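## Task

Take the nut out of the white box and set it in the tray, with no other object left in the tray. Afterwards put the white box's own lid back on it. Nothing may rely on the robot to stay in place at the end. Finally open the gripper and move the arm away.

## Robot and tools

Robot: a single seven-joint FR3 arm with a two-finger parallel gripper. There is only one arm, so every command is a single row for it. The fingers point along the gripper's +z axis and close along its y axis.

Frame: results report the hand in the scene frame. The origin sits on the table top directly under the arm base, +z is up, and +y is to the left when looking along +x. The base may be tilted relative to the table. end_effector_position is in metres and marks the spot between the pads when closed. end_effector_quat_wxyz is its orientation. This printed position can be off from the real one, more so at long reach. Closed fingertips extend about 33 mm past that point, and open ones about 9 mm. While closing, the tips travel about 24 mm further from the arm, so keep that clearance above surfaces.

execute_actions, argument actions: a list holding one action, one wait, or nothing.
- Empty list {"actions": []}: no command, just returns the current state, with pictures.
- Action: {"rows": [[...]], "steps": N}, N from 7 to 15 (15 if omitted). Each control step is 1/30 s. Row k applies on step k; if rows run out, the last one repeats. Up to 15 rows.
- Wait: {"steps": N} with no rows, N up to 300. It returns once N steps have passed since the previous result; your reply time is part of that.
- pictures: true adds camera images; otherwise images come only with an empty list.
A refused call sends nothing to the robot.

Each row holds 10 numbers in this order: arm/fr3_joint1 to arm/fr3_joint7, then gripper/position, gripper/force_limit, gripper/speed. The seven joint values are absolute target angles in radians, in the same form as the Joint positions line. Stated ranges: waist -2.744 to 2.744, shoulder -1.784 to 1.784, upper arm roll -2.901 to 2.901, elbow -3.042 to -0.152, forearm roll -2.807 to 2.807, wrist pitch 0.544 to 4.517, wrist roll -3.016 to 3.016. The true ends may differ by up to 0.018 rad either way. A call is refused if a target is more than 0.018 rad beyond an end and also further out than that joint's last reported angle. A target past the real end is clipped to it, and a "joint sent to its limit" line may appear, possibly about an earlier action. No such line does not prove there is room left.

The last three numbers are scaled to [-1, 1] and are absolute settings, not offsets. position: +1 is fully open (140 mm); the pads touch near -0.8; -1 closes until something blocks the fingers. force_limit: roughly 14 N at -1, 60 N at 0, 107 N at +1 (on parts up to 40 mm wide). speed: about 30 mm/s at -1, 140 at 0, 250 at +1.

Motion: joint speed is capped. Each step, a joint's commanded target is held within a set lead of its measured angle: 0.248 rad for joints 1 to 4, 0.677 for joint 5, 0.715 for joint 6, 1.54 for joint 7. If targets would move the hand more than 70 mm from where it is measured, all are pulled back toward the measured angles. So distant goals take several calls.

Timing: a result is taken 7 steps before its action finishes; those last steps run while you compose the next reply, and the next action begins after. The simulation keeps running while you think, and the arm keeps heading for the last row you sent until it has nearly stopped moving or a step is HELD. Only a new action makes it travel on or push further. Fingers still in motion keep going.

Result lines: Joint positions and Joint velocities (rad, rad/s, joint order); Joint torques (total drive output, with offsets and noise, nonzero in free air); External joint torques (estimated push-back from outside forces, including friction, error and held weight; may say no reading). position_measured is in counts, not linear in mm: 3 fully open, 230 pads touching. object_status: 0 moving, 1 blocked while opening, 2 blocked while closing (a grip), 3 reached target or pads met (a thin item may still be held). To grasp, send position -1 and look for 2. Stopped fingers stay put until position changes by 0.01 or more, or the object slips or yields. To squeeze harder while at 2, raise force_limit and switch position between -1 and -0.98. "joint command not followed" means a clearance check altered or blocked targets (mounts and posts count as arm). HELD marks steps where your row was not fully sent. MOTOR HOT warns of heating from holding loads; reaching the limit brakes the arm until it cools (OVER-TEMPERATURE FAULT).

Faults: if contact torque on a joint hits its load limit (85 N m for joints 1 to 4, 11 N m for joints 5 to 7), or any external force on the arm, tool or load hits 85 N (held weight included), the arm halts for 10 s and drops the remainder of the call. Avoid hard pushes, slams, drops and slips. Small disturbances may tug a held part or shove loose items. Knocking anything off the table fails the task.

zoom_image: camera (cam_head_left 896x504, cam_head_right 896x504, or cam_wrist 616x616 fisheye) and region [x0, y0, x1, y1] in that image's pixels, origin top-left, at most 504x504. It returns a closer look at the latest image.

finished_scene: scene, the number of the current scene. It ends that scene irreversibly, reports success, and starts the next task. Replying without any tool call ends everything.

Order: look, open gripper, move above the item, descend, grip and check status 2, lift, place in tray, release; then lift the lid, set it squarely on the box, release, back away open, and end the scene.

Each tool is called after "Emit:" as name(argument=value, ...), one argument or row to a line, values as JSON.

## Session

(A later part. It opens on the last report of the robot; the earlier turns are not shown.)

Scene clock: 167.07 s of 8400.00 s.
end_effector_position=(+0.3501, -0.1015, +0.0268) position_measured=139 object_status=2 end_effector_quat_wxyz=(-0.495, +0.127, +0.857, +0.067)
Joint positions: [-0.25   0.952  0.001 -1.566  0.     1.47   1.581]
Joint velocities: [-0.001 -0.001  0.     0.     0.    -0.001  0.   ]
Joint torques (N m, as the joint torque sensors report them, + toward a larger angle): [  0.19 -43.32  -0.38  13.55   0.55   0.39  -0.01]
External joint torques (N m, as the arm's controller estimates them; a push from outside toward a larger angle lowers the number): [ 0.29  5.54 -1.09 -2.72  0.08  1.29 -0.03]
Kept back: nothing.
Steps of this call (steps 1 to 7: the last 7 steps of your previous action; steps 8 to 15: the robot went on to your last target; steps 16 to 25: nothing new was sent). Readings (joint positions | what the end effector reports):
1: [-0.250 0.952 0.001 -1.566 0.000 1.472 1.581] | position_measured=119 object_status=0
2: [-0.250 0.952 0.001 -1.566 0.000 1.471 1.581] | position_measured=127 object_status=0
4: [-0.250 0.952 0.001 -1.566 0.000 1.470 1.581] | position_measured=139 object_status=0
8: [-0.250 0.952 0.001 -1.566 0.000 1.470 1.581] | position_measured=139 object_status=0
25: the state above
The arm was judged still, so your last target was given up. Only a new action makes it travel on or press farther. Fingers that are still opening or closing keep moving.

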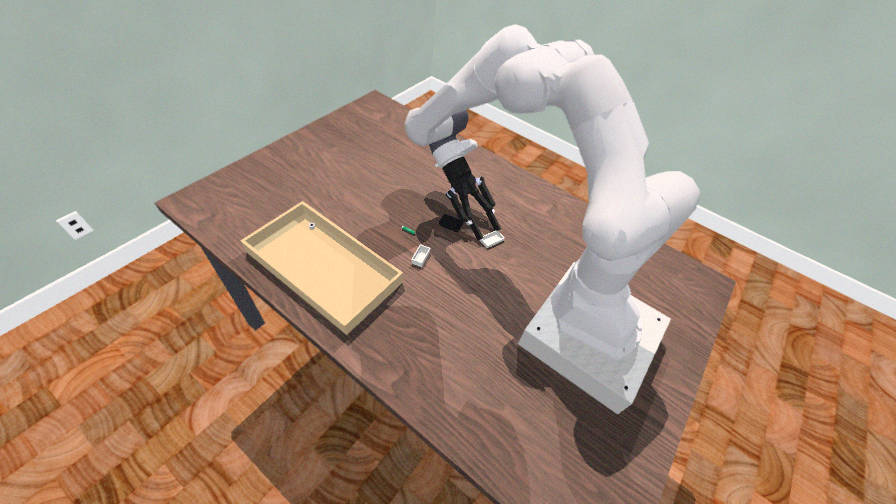

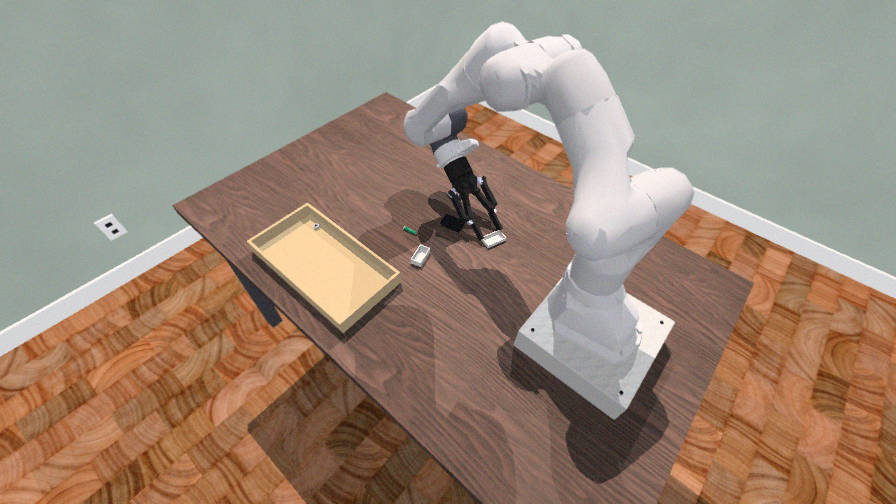

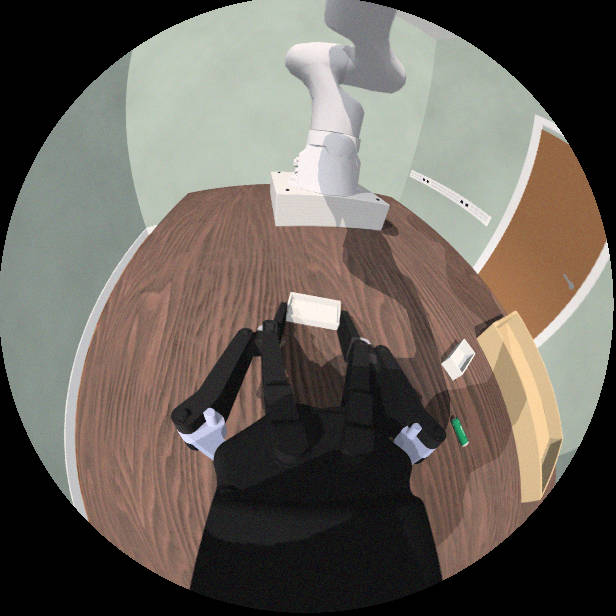

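Emit:
execute_actions(
  actions=[
    {"rows":[[-0.25,0.92,0,-1.567,0,1.478,1.582,-1,-0.2,0],[-0.25,0.86,0,-1.58,0,1.478,1.582,-1,-0.2,0],[-0.25,0.75,0,-1.62,0,1.478,1.582,-1,-0.2,0],[-0.25,0.6,0,-1.7,0,1.478,1.582,-1,-0.2,0],[-0.25,0.4,0,-1.8,0,1.5,1.582,-1,-0.2,0],[-0.25,0.25,0,-1.9,0,1.6,1.582,-1,-0.2,0],[-0.25,0.25,0,-1.95,0,2.2,1.582,-1,-0.2,0],[-0.25,0.25,0,-2.0,0,4.16,1.582,-1,-0.2,0]]},
  ],
)

Emit:
execute_actions(
  actions=[
    {"steps":85},
  ],
)

Emit:
execute_actions(
  actions=[
    {"rows":[[-0.25,0.35,0,-2.1,0,4.16,1.582,-1,-0.2,0],[-0.25,0.45,0,-2.2,0,4.16,1.582,-1,-0.2,0],[-0.25,0.55,0,-2.3,0,4.16,1.582,-1,-0.2,0],[-0.25,0.65,0,-2.36,0,4.16,1.582,-1,-0.2,0],[-0.25,0.79,0,-2.373,0,4.163,1.582,-1,-0.2,0]]},
  ],
)

Emit:
execute_actions(
  actions=[
    {"steps":25},
  ],
)

Emit:
execute_actions(
  actions=[
    {"rows":[[-0.25,0.83,0,-2.35,0,4.177,1.582,-1,-0.2,0],[-0.25,0.83,0,-2.35,0,4.177,1.582,-1,-0.2,0],[-0.25,0.83,0,-2.35,0,4.177,1.582,-1,-0.2,0],[-0.25,0.87,0,-2.323,0,4.19,1.582,-1,-0.2,0]]},
  ],
)

Emit:
execute_actions(
  actions=[
    {"steps":18},
  ],
  pictures=true,
)

Emit:
zoom_image(
  camera="cam_head_left",
  region=[380,120,520,240],
)

Scene clock: 168.23 s of 8400.00 s.
end_effector_position=(+0.3770, -0.1092, +0.1063) position_measured=140 object_status=2 end_effector_quat_wxyz=(-0.398, +0.134, +0.906, +0.054)
Joint positions: [-0.25   0.622  0.001 -1.793  0.     1.585  1.581]
Joint velocities: [-0.    -1.08  -0.    -0.745 -0.001  1.462 -0.   ]
Joint torques (N m, as the joint torque sensors report them, + toward a larger angle): [ -0.13 -29.94  -0.34   9.98   0.61   0.07   0.01]
External joint torques (N m, as the arm's controller estimates them; a push from outside toward a larger angle lowers the number): [-0.09 -1.47 -0.82 -1.99  0.3   0.83  0.  ]
Steps of this call (steps 1 to 27: nothing new was sent; steps 28 to 35: the first 8 steps of this action). Readings (joint positions | what the end effector reports):
28: [-0.250 0.949 0.001 -1.568 0.000 1.470 1.581] | position_measured=139 object_status=2
29: [-0.250 0.936 0.001 -1.575 0.000 1.471 1.581] | position_measured=140 object_status=2
31: [-0.250 0.860 0.001 -1.619 0.000 1.474 1.581] | position_measured=140 object_status=2
35: the state above

Scene clock: 171.07 s of 8400.00 s.
end_effector_position=(+0.7490, -0.2159, +0.7075) position_measured=140 object_status=2 end_effector_quat_wxyz=(+0.808, +0.083, +0.572, -0.111)
Joint positions: [-0.25   0.25   0.001 -1.998  0.     4.154  1.581]
Joint velocities: [ 0.    -0.001  0.     0.    -0.002  0.019  0.   ]
Joint torques (N m, as the joint torque sensors report them, + toward a larger angle): [  0.96 -36.85  -0.63  18.94   0.82   1.66   0.03]
External joint torques (N m, as the arm's controller estimates them; a push from outside toward a larger angle lowers the number): [ 0.93  0.91 -0.89 -2.78  0.19  0.16  0.05]
Kept back: nothing.
Steps of this call (steps 1 to 7: the last 7 steps of your previous action; steps 8 to 85: the robot went on to your last target). Readings (joint positions | what the end effector reports):
1: [-0.250 0.589 0.001 -1.816 0.000 1.633 1.581] | position_measured=140 object_status=2
2: [-0.250 0.560 0.001 -1.836 0.000 1.677 1.581] | position_measured=140 object_status=2
4: [-0.250 0.509 0.001 -1.867 0.000 1.758 1.581] | position_measured=140 object_status=2
8: [-0.250 0.425 0.001 -1.907 0.000 1.905 1.581] | position_measured=140 object_status=2
85: the state above

Scene clock: 171.33 s of 8400.00 s.
end_effector_position=(+0.7648, -0.2208, +0.5675) position_measured=140 object_status=2 end_effector_quat_wxyz=(+0.748, +0.095, +0.649, -0.103)
Joint positions: [-0.25   0.347  0.001 -2.102  0.     4.158  1.581]
Joint velocities: [ 0.     0.461  0.002 -0.443  0.    -0.     0.001]
Joint torques (N m, as the joint torque sensors report them, + toward a larger angle): [  0.7  -39.43   0.06  19.27   0.59   2.26  -0.11]
External joint torques (N m, as the arm's controller estimates them; a push from outside toward a larger angle lowers the number): [ 0.7   2.39 -0.27 -2.7   0.07  0.08 -0.09]
Steps of this call (steps 1 to 8: the first 8 steps of this action). Readings (joint positions | what the end effector reports):
1: [-0.250 0.252 0.001 -2.004 0.000 4.156 1.581] | position_measured=140 object_status=2
2: [-0.250 0.261 0.001 -2.016 0.000 4.158 1.581] | position_measured=140 object_status=2
4: [-0.250 0.287 0.001 -2.043 0.000 4.158 1.581] | position_measured=140 object_status=2
8: the state above

Scene clock: 172.17 s of 8400.00 s.
end_effector_position=(+0.6461, -0.1874, +0.0897) position_measured=140 object_status=2 end_effector_quat_wxyz=(+0.475, +0.127, +0.868, -0.066)
Joint positions: [-0.25   0.789  0.001 -2.372  0.     4.159  1.581]
Joint velocities: [ 0.     0.121 -0.001 -0.066  0.001 -0.001 -0.001]
Joint torques (N m, as the joint torque sensors report them, + toward a larger angle): [  1.04 -43.9   -0.69  11.2    0.06   4.08   0.06]
External joint torques (N m, as the arm's controller estimates them; a push from outside toward a larger angle lowers the number): [ 1.13  1.87 -1.34 -1.61  0.04 -0.05  0.08]
Kept back: nothing.
Steps of this call (steps 1 to 7: the last 7 steps of your previous action; steps 8 to 25: the robot went on to your last target). Readings (joint positions | what the end effector reports):
1: [-0.250 0.362 0.001 -2.117 0.000 4.158 1.581] | position_measured=140 object_status=2
2: [-0.250 0.378 0.001 -2.132 0.000 4.158 1.581] | position_measured=140 object_status=2
4: [-0.250 0.409 0.001 -2.161 0.000 4.158 1.581] | position_measured=140 object_status=2
8: [-0.250 0.478 0.001 -2.213 0.000 4.158 1.581] | position_measured=140 object_status=2
25: the state above

Scene clock: 172.43 s of 8400.00 s.
end_effector_position=(+0.6432, -0.1867, +0.0614) position_measured=140 object_status=2 end_effector_quat_wxyz=(+0.469, +0.128, +0.872, -0.065)
Joint positions: [-0.25   0.864  0.001 -2.331  0.     4.178  1.581]
Joint velocities: [-0.     0.111 -0.     0.048  0.001  0.043  0.001]
Joint torques (N m, as the joint torque sensors report them, + toward a larger angle): [  1.16 -41.68   0.18   9.42  -0.01   4.28  -0.08]
External joint torques (N m, as the arm's controller estimates them; a push from outside toward a larger angle lowers the number): [ 1.26  1.04 -0.5   0.05  0.02  0.61 -0.06]
Steps of this call (steps 1 to 8: the first 8 steps of this action). Readings (joint positions | what the end effector reports):
1: [-0.250 0.797 0.001 -2.367 0.000 4.162 1.581] | position_measured=140 object_status=2
2: [-0.250 0.808 0.001 -2.362 0.000 4.164 1.581] | position_measured=140 object_status=2
4: [-0.250 0.828 0.001 -2.350 0.000 4.170 1.581] | position_measured=140 object_status=2
8: the state above

Scene clock: 173.03 s of 8400.00 s.
end_effector_position=(+0.6452, -0.1872, +0.0632) position_measured=140 object_status=2 end_effector_quat_wxyz=(+0.473, +0.128, +0.869, -0.066)
Joint positions: [-0.25   0.869  0.001 -2.325  0.     4.187  1.581]
Joint velocities: [-0.     0.    -0.001  0.     0.001  0.002 -0.001]
Joint torques (N m, as the joint torque sensors report them, + toward a larger angle): [  0.57 -38.72   0.15   8.86   0.03   3.79   0.03]
External joint torques (N m, as the arm's controller estimates them; a push from outside toward a larger angle lowers the number): [ 0.57  0.81 -0.58  0.65  0.07  0.43  0.05]
Kept back: nothing.
Steps of this call (steps 1 to 7: the last 7 steps of your previous action; steps 8 to 15: the robot went on to your last target; steps 16 to 18: nothing new was sent). Readings (joint positions | what the end effector reports):
1: [-0.250 0.867 0.001 -2.329 0.000 4.180 1.581] | position_measured=140 object_status=2
2: [-0.250 0.868 0.001 -2.328 0.000 4.181 1.581] | position_measured=140 object_status=2
4: [-0.250 0.869 0.001 -2.327 0.000 4.183 1.581] | position_measured=140 object_status=2
8: [-0.250 0.869 0.001 -2.325 0.000 4.185 1.581] | position_measured=140 object_status=2
18: the state above
The arm was judged still, so your last target was given up. Only a new action makes it travel on or press farther. Fingers that are still opening or closing keep moving.

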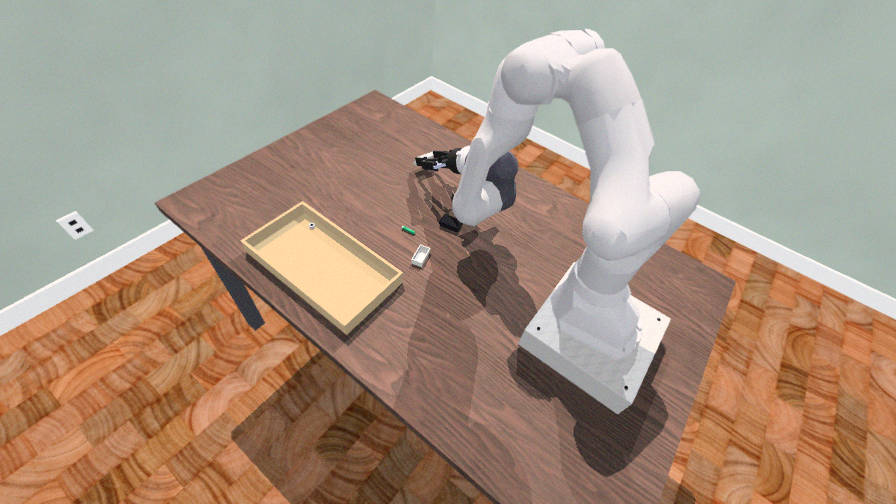

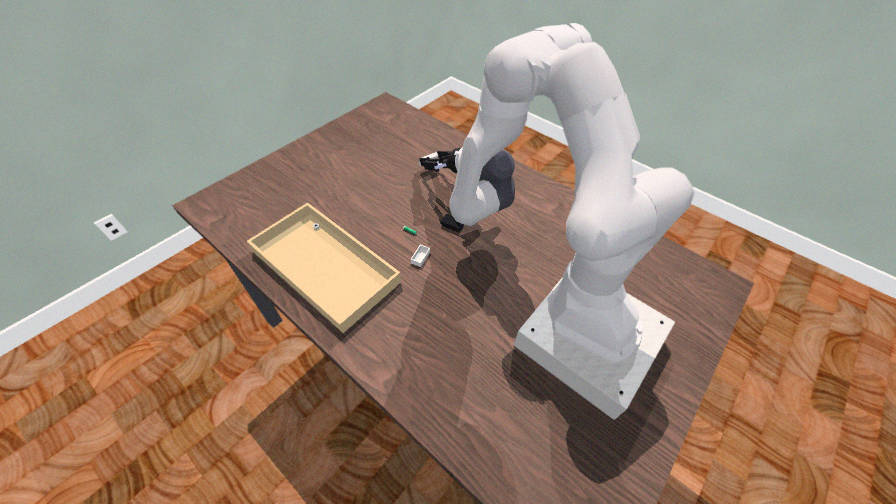

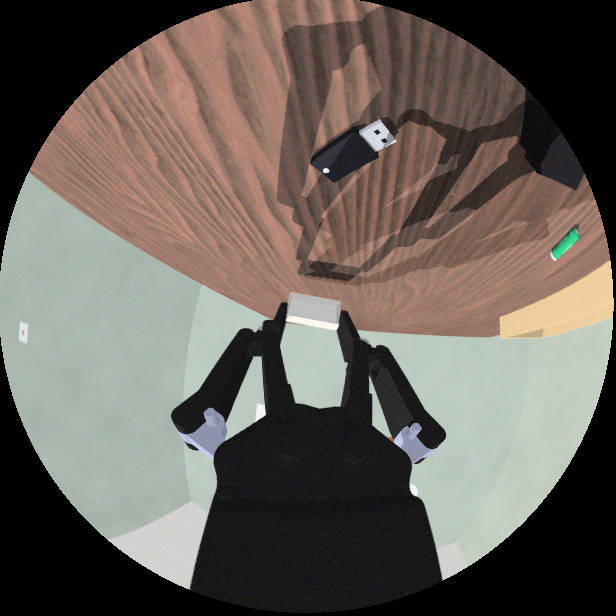

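Region (380, 120, 520, 240) of cam_head_left's 896x504 image, scaled by 3.600, with more detail than that image has; it fills the top 432 rows of this view, and the rest is white.

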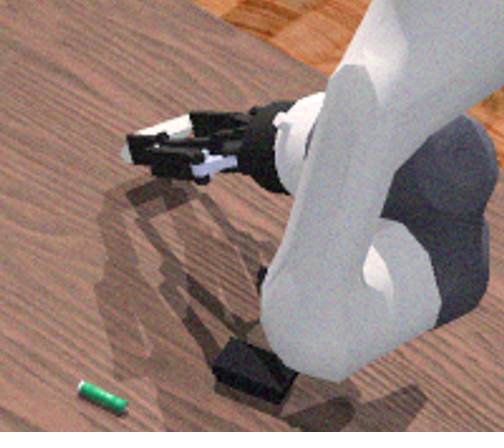

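Emit:
execute_actions(
  actions=[
    {"rows":[[-0.25,0.89,0,-2.31,0,4.197,1.582,-1,-0.2,0],[-0.25,0.89,0,-2.31,0,4.197,1.582,-1,-0.2,0],[-0.25,0.91,0,-2.297,0,4.205,1.582,-1,-0.2,0],[-0.25,0.91,0,-2.297,0,4.205,1.582,-1,-0.2,0],[-0.25,0.93,0,-2.283,0,4.212,1.582,-1,-0.2,0],[-0.25,0.93,0,-2.283,0,4.212,1.582,-1,-0.2,0],[-0.25,0.945,0,-2.272,0,4.217,1.582,-1,-0.2,0]]},
  ],
)

Emit:
execute_actions(
  actions=[
    {"steps":18},
  ],
  pictures=true,
)

Emit:
zoom_image(
  camera="cam_head_left",
  region=[380,120,520,240],
)

Scene clock: 173.80 s of 8400.00 s.
end_effector_position=(+0.6454, -0.1873, +0.0432) position_measured=140 object_status=2 end_effector_quat_wxyz=(+0.472, +0.128, +0.870, -0.066)
Joint positions: [-0.25   0.929  0.    -2.284  0.     4.204  1.581]
Joint velocities: [-0.001  0.228 -0.     0.119 -0.     0.054  0.001]
Joint torques (N m, as the joint torque sensors report them, + toward a larger angle): [  1.08 -42.37   0.32   7.69   0.06   4.18  -0.04]
External joint torques (N m, as the arm's controller estimates them; a push from outside toward a larger angle lowers the number): [ 1.22  0.35 -0.38 -0.17  0.13  0.58 -0.01]
Steps of this call (steps 1 to 15: nothing new was sent; steps 16 to 23: the first 8 steps of this action). Readings (joint positions | what the end effector reports):
16: [-0.250 0.872 0.001 -2.322 0.000 4.189 1.581] | position_measured=140 object_status=2
17: [-0.250 0.877 0.001 -2.318 0.000 4.190 1.581] | position_measured=140 object_status=2
19: [-0.250 0.892 0.000 -2.307 0.000 4.194 1.581] | position_measured=140 object_status=2
23: the state above

Scene clock: 174.40 s of 8400.00 s.
end_effector_position=(+0.6460, -0.1875, +0.0405) position_measured=140 object_status=2 end_effector_quat_wxyz=(+0.474, +0.127, +0.869, -0.066)
Joint positions: [-0.25   0.943  0.    -2.274  0.     4.214  1.581]
Joint velocities: [ 0.     0.    -0.001  0.001 -0.     0.001  0.   ]
Joint torques (N m, as the joint torque sensors report them, + toward a larger angle): [  0.59 -39.2   -0.31   8.24   0.02   3.75  -0.1 ]
External joint torques (N m, as the arm's controller estimates them; a push from outside toward a larger angle lowers the number): [ 0.66  0.93 -1.03  0.55  0.07  0.39 -0.08]
Kept back: nothing.
Steps of this call (steps 1 to 7: the last 7 steps of your previous action; steps 8 to 18: the robot went on to your last target). Readings (joint positions | what the end effector reports):
1: [-0.250 0.935 0.000 -2.281 0.000 4.205 1.581] | position_measured=140 object_status=2
2: [-0.250 0.939 0.000 -2.279 0.000 4.207 1.581] | position_measured=140 object_status=2
4: [-0.250 0.942 0.000 -2.276 0.000 4.211 1.581] | position_measured=140 object_status=2
8: [-0.250 0.943 0.000 -2.274 0.000 4.213 1.581] | position_measured=140 object_status=2
18: the state above

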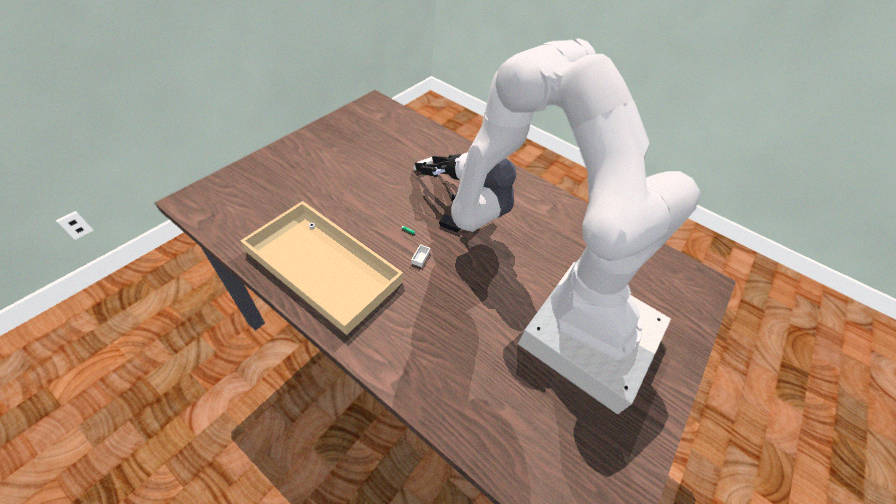

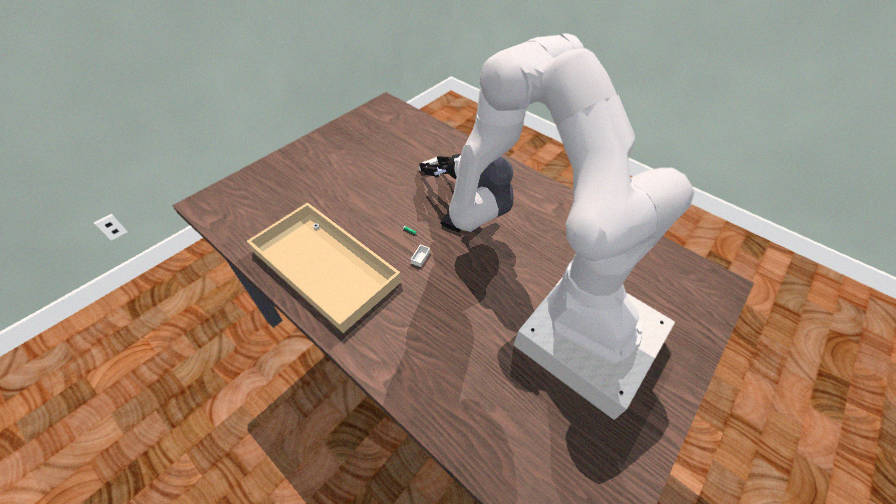

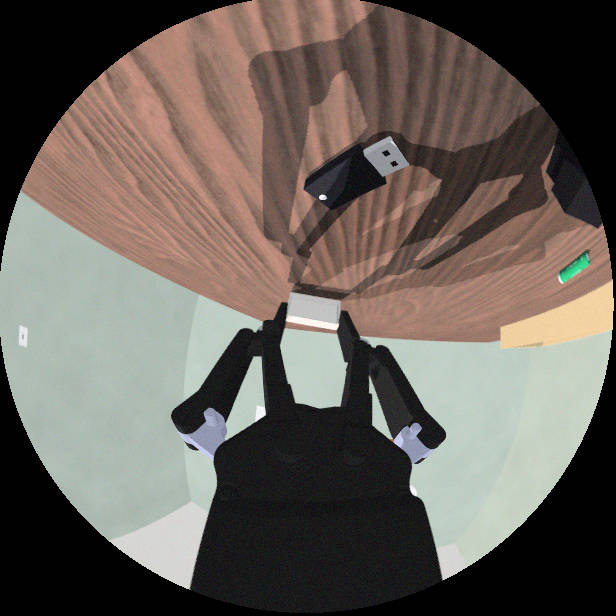

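Region (380, 120, 520, 240) of cam_head_left's 896x504 image, scaled by 3.600, with more detail than that image has; it fills the top 432 rows of this view, and the rest is white.

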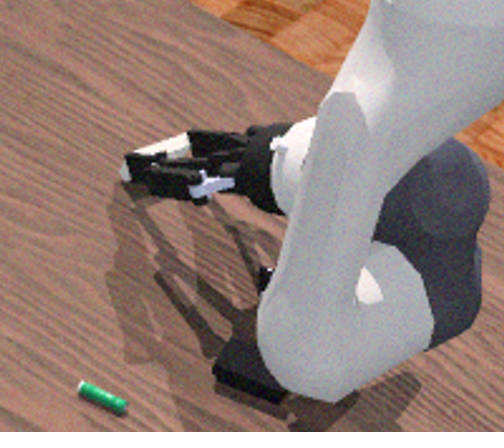

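Emit:
execute_actions(
  actions=[
    {"rows":[[-0.25,0.955,0,-2.268,0,4.225,1.582,-1,-0.2,0],[-0.25,0.955,0,-2.268,0,4.225,1.582,-1,-0.2,0],[-0.25,0.962,0,-2.272,0,4.237,1.582,-1,-0.2,0],[-0.25,0.962,0,-2.272,0,4.237,1.582,-1,-0.2,0],[-0.25,0.969,0,-2.276,0,4.25,1.582,-1,-0.2,0],[-0.25,0.969,0,-2.276,0,4.25,1.582,-1,-0.2,0],[-0.25,0.976,0,-2.28,0,4.262,1.582,-1,-0.2,0]]},
  ],
)

Emit:
execute_actions(
  actions=[
    {"steps":18},
  ],
  pictures=true,
)

Emit:
zoom_image(
  camera="cam_wrist",
  region=[230,230,400,380],
)

Scene clock: 175.07 s of 8400.00 s.
end_effector_position=(+0.6418, -0.1863, +0.0365) position_measured=140 object_status=2 end_effector_quat_wxyz=(+0.479, +0.127, +0.866, -0.067)
Joint positions: [-0.25   0.965  0.    -2.273  0.     4.245  1.581]
Joint velocities: [ 0.002  0.084  0.001 -0.029  0.001  0.151  0.001]
Joint torques (N m, as the joint torque sensors report them, + toward a larger angle): [  0.7  -35.94   0.35   3.29  -0.02   2.3   -0.01]
External joint torques (N m, as the arm's controller estimates them; a push from outside toward a larger angle lowers the number): [ 0.72  5.04 -0.42 -4.43  0.06 -0.95  0.01]
Steps of this call (steps 1 to 12: the robot went on to your last target; steps 13 to 20: the first 8 steps of this action). Readings (joint positions | what the end effector reports):
13: [-0.250 0.945 0.000 -2.273 0.000 4.216 1.581] | position_measured=140 object_status=2
14: [-0.250 0.947 0.000 -2.272 0.000 4.217 1.581] | position_measured=140 object_status=2
16: [-0.250 0.953 0.000 -2.271 0.000 4.224 1.581] | position_measured=140 object_status=2
20: the state above

Scene clock: 175.67 s of 8400.00 s.
end_effector_position=(+0.6398, -0.1857, +0.0371) position_measured=140 object_status=2 end_effector_quat_wxyz=(+0.484, +0.127, +0.864, -0.067)
Joint positions: [-0.25   0.972  0.    -2.276  0.     4.265  1.581]
Joint velocities: [-0.001  0.001  0.    -0.     0.001  0.001  0.   ]
Joint torques (N m, as the joint torque sensors report them, + toward a larger angle): [  1.02 -36.93  -0.61   3.1   -0.1    2.93   0.01]
External joint torques (N m, as the arm's controller estimates them; a push from outside toward a larger angle lowers the number): [ 1.19  2.81 -1.26 -3.87 -0.03 -0.4   0.03]
Kept back: nothing.
Steps of this call (steps 1 to 7: the last 7 steps of your previous action; steps 8 to 18: the robot went on to your last target). Readings (joint positions | what the end effector reports):
1: [-0.250 0.967 0.000 -2.274 0.000 4.250 1.581] | position_measured=140 object_status=2
2: [-0.250 0.968 0.000 -2.275 0.000 4.253 1.581] | position_measured=140 object_status=2
4: [-0.250 0.970 0.000 -2.275 0.000 4.259 1.581] | position_measured=140 object_status=2
8: [-0.250 0.971 0.000 -2.276 0.000 4.263 1.581] | position_measured=140 object_status=2
18: the state above

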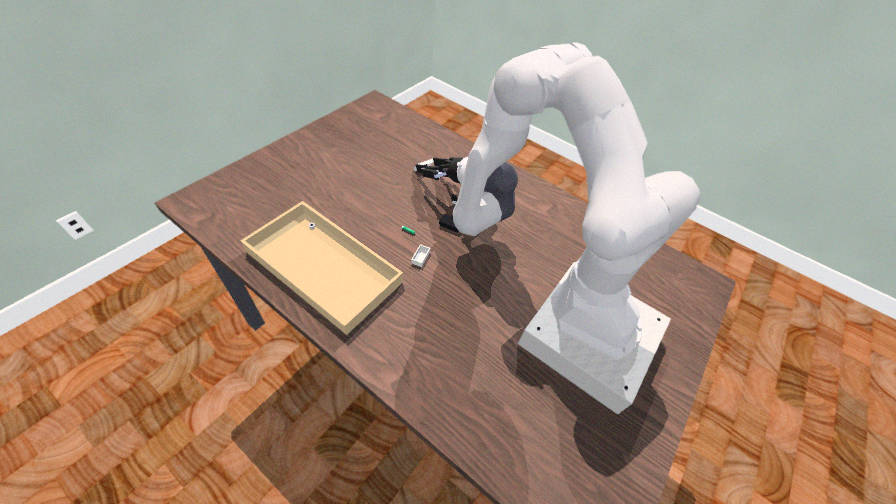

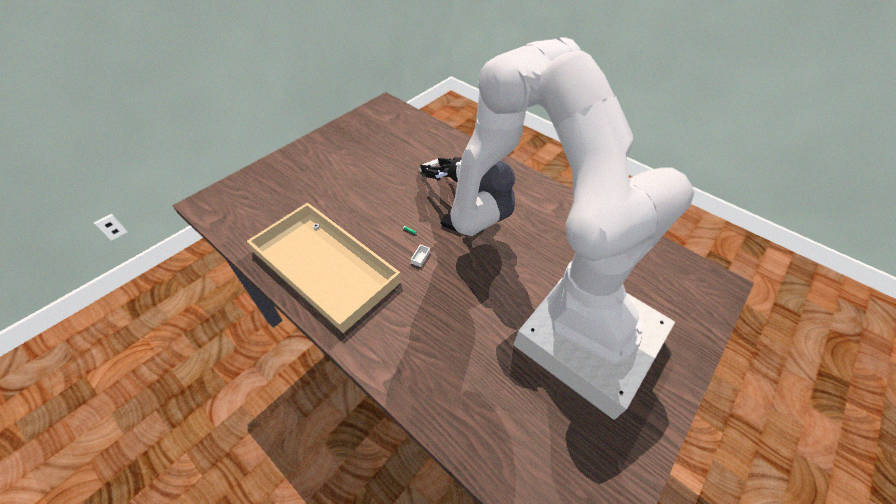

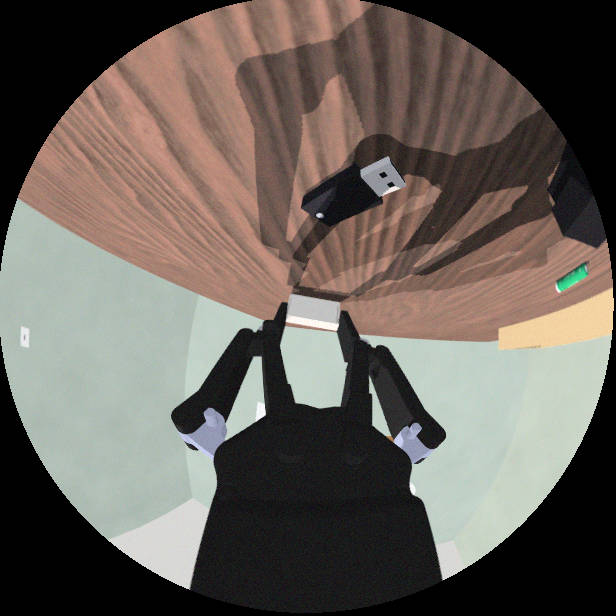

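Region (230, 230, 400, 380) of cam_wrist's 616x616 image, scaled by 2.965, with more detail than that image has; it fills the top 445 rows of this view, and the rest is white.

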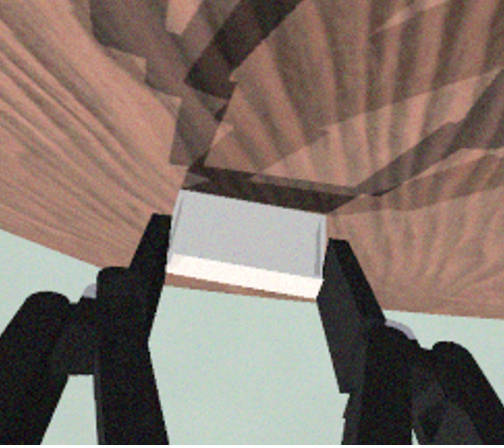

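Emit:
execute_actions(
  actions=[
    {"rows":[[-0.25,0.972,0,-2.28,0,4.265,1.582,-0.98,-1,0],[-0.25,0.972,0,-2.28,0,4.265,1.582,-0.98,-1,0],[-0.25,0.972,0,-2.28,0,4.265,1.582,-0.98,-1,0],[-0.25,0.972,0,-2.29,0,4.272,1.582,-0.98,-1,0],[-0.25,0.972,0,-2.29,0,4.272,1.582,-0.98,-1,0],[-0.25,0.974,0,-2.3,0,4.28,1.582,-0.98,-1,0],[-0.25,0.974,0,-2.3,0,4.28,1.582,-0.98,-1,0],[-0.25,0.977,0,-2.31,0,4.29,1.582,-0.98,-1,0],[-0.25,0.977,0,-2.31,0,4.29,1.582,-0.98,-1,0],[-0.25,0.98,0,-2.32,0,4.30,1.582,-0.98,-1,0]]},
  ],
)

Emit:
execute_actions(
  actions=[
    {"steps":18},
  ],
  pictures=true,
)

Emit:
zoom_image(
  camera="cam_wrist",
  region=[230,230,400,380],
)

Scene clock: 176.43 s of 8400.00 s.
end_effector_position=(+0.6337, -0.1840, +0.0361) position_measured=140 object_status=2 end_effector_quat_wxyz=(+0.482, +0.127, +0.864, -0.067)
Joint positions: [-0.25   0.971  0.    -2.293  0.     4.278  1.581]
Joint velocities: [ 0.    -0.    -0.    -0.147  0.001  0.126 -0.001]
Joint torques (N m, as the joint torque sensors report them, + toward a larger angle): [  0.78 -35.51  -0.35   2.77  -0.01   2.2   -0.06]
External joint torques (N m, as the arm's controller estimates them; a push from outside toward a larger angle lowers the number): [ 0.9   2.6  -1.04 -3.73  0.1  -1.02 -0.04]
Steps of this call (steps 1 to 15: the robot went on to your last target; steps 16 to 23: the first 8 steps of this action). Readings (joint positions | what the end effector reports):
16: [-0.250 0.972 0.000 -2.276 0.000 4.266 1.581] | position_measured=140 object_status=0
17: [-0.250 0.972 0.000 -2.276 0.000 4.266 1.581] | position_measured=140 object_status=0
19: [-0.250 0.971 0.000 -2.278 0.000 4.267 1.581] | position_measured=140 object_status=0
23: the state above

Scene clock: 177.03 s of 8400.00 s.
end_effector_position=(+0.6249, -0.1814, +0.0358) position_measured=140 object_status=2 end_effector_quat_wxyz=(+0.484, +0.127, +0.863, -0.067)
Joint positions: [-0.25   0.974  0.    -2.315  0.     4.308  1.581]
Joint velocities: [ 0.001  0.002  0.    -0.001 -0.     0.002 -0.001]
Joint torques (N m, as the joint torque sensors report them, + toward a larger angle): [  0.63 -33.94   0.18   1.87  -0.02   2.2   -0.06]
External joint torques (N m, as the arm's controller estimates them; a push from outside toward a larger angle lowers the number): [ 0.64  4.8  -0.59 -4.13  0.1  -1.12 -0.04]
Kept back: nothing.
Steps of this call (steps 1 to 7: the last 7 steps of your previous action; steps 8 to 18: the robot went on to your last target). Readings (joint positions | what the end effector reports):
1: [-0.250 0.971 0.000 -2.297 0.000 4.282 1.581] | position_measured=140 object_status=2
2: [-0.250 0.971 0.000 -2.301 0.000 4.287 1.581] | position_measured=140 object_status=2
4: [-0.250 0.972 0.000 -2.309 0.000 4.295 1.581] | position_measured=140 object_status=2
8: [-0.250 0.973 0.000 -2.313 0.000 4.304 1.581] | position_measured=140 object_status=2
18: the state above

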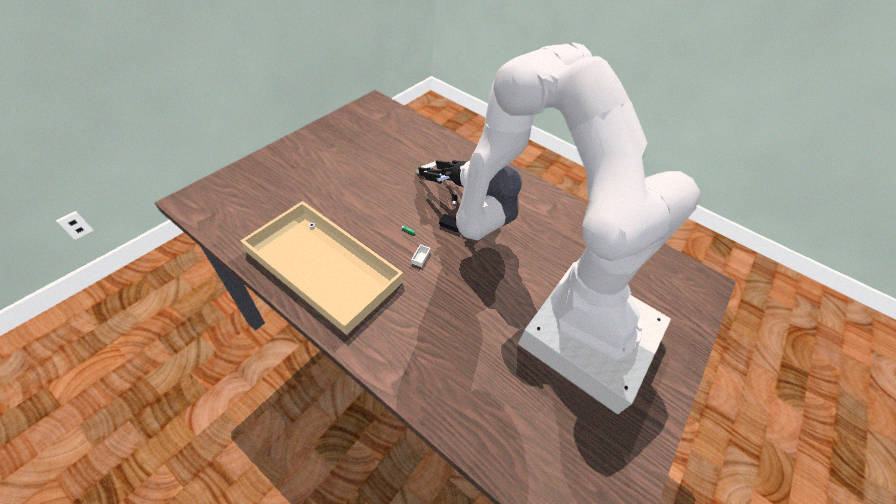

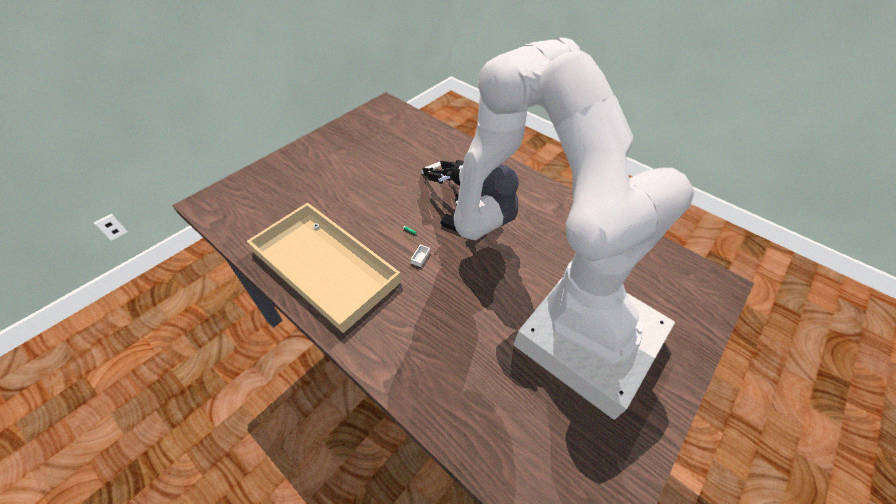

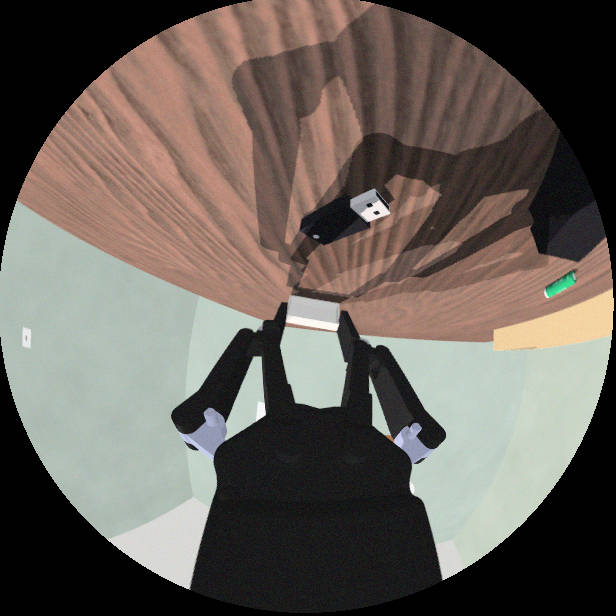

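Region (230, 230, 400, 380) of cam_wrist's 616x616 image, scaled by 2.965, with more detail than that image has; it fills the top 445 rows of this view, and the rest is white.

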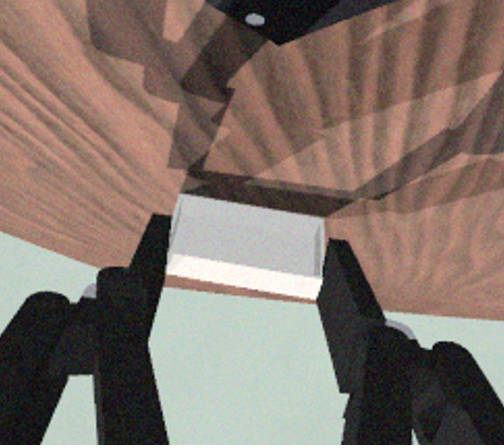

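Emit:
execute_actions(
  actions=[
    {"rows":[[-0.25,0.975,0,-2.316,0,4.31,1.582,0.0,-0.5,-1]]},
  ],
)

Emit:
execute_actions(
  actions=[
    {"steps":40},
  ],
  pictures=true,
)

Emit:
zoom_image(
  camera="cam_wrist",
  region=[230,230,400,380],
)

Scene clock: 177.57 s of 8400.00 s.
end_effector_position=(+0.6252, -0.1815, +0.0369) position_measured=129 object_status=0 end_effector_quat_wxyz=(+0.486, +0.127, +0.862, -0.068)
Joint positions: [-0.25   0.973  0.    -2.315  0.     4.311  1.581]
Joint velocities: [ 0.     0.    -0.002 -0.     0.    -0.    -0.001]
Joint torques (N m, as the joint torque sensors report them, + toward a larger angle): [ -0.38 -37.63  -0.07   4.91  -0.06   3.25  -0.01]
External joint torques (N m, as the arm's controller estimates them; a push from outside toward a larger angle lowers the number): [-0.26  1.42 -0.75 -1.26  0.05 -0.09  0.01]
Steps of this call (steps 1 to 8: the robot went on to your last target; steps 9 to 16: the first 8 steps of this action). Readings (joint positions | what the end effector reports):
9: [-0.250 0.974 0.000 -2.315 0.000 4.309 1.581] | position_measured=140 object_status=0
10: [-0.250 0.973 0.000 -2.315 0.000 4.310 1.581] | position_measured=140 object_status=0
12: [-0.250 0.973 0.000 -2.315 0.000 4.311 1.581] | position_measured=135 object_status=0
16: the state above

Scene clock: 178.90 s of 8400.00 s.
end_effector_position=(+0.6252, -0.1815, +0.0368) position_measured=129 object_status=3 end_effector_quat_wxyz=(+0.486, +0.127, +0.862, -0.068)
Joint positions: [-0.25   0.973  0.    -2.315  0.     4.311  1.581]
Joint velocities: [ 0.    -0.001  0.     0.     0.001 -0.001 -0.   ]
Joint torques (N m, as the joint torque sensors report them, + toward a larger angle): [  1.36 -38.35   0.42   5.06   0.02   3.2   -0.04]
External joint torques (N m, as the arm's controller estimates them; a push from outside toward a larger angle lowers the number): [ 1.53  0.69 -0.23 -1.1   0.11 -0.14 -0.01]
Kept back: nothing.
Steps of this call (steps 1 to 7: the last 7 steps of your previous action; steps 8 to 15: the robot went on to your last target; steps 16 to 40: nothing new was sent). Readings (joint positions | what the end effector reports):
1: [-0.250 0.973 0.000 -2.315 0.000 4.311 1.581] | position_measured=129 object_status=0
2: [-0.250 0.973 0.000 -2.315 0.000 4.311 1.581] | position_measured=129 object_status=0
4: [-0.250 0.973 0.000 -2.315 0.000 4.311 1.581] | position_measured=129 object_status=0
8: [-0.250 0.973 0.000 -2.315 0.000 4.311 1.581] | position_measured=129 object_status=3
40: the state above
The arm was judged still, so your last target was given up. Only a new action makes it travel on or press farther. Fingers that are still opening or closing keep moving.

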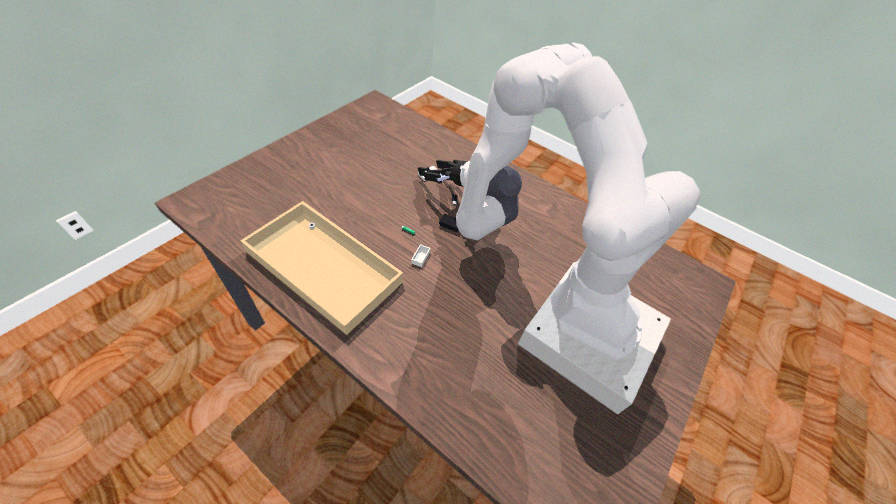

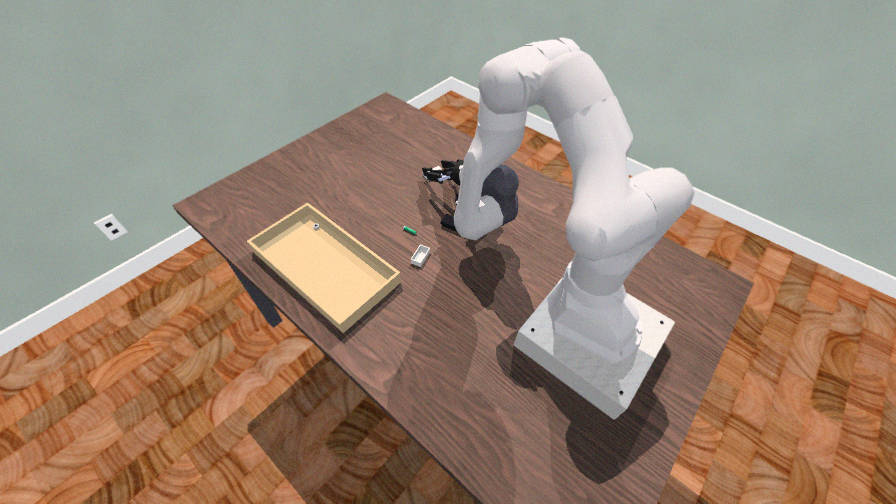

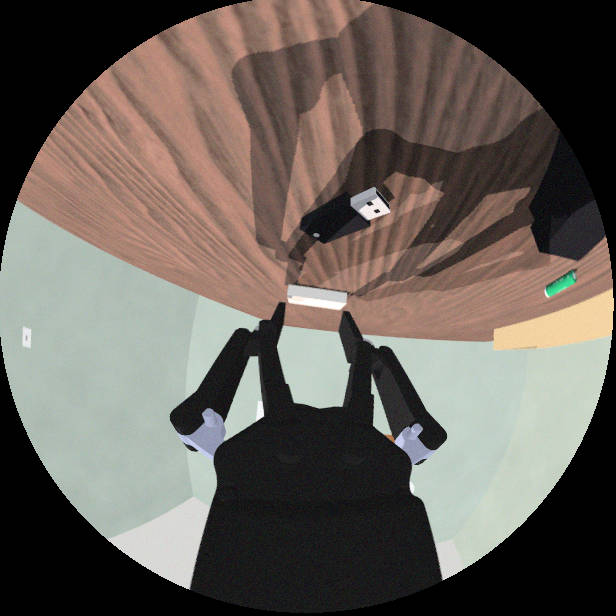

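Region (230, 230, 400, 380) of cam_wrist's 616x616 image, scaled by 2.965, with more detail than that image has; it fills the top 445 rows of this view, and the rest is white.

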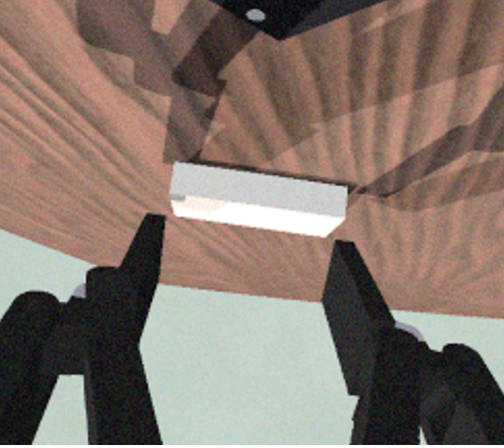

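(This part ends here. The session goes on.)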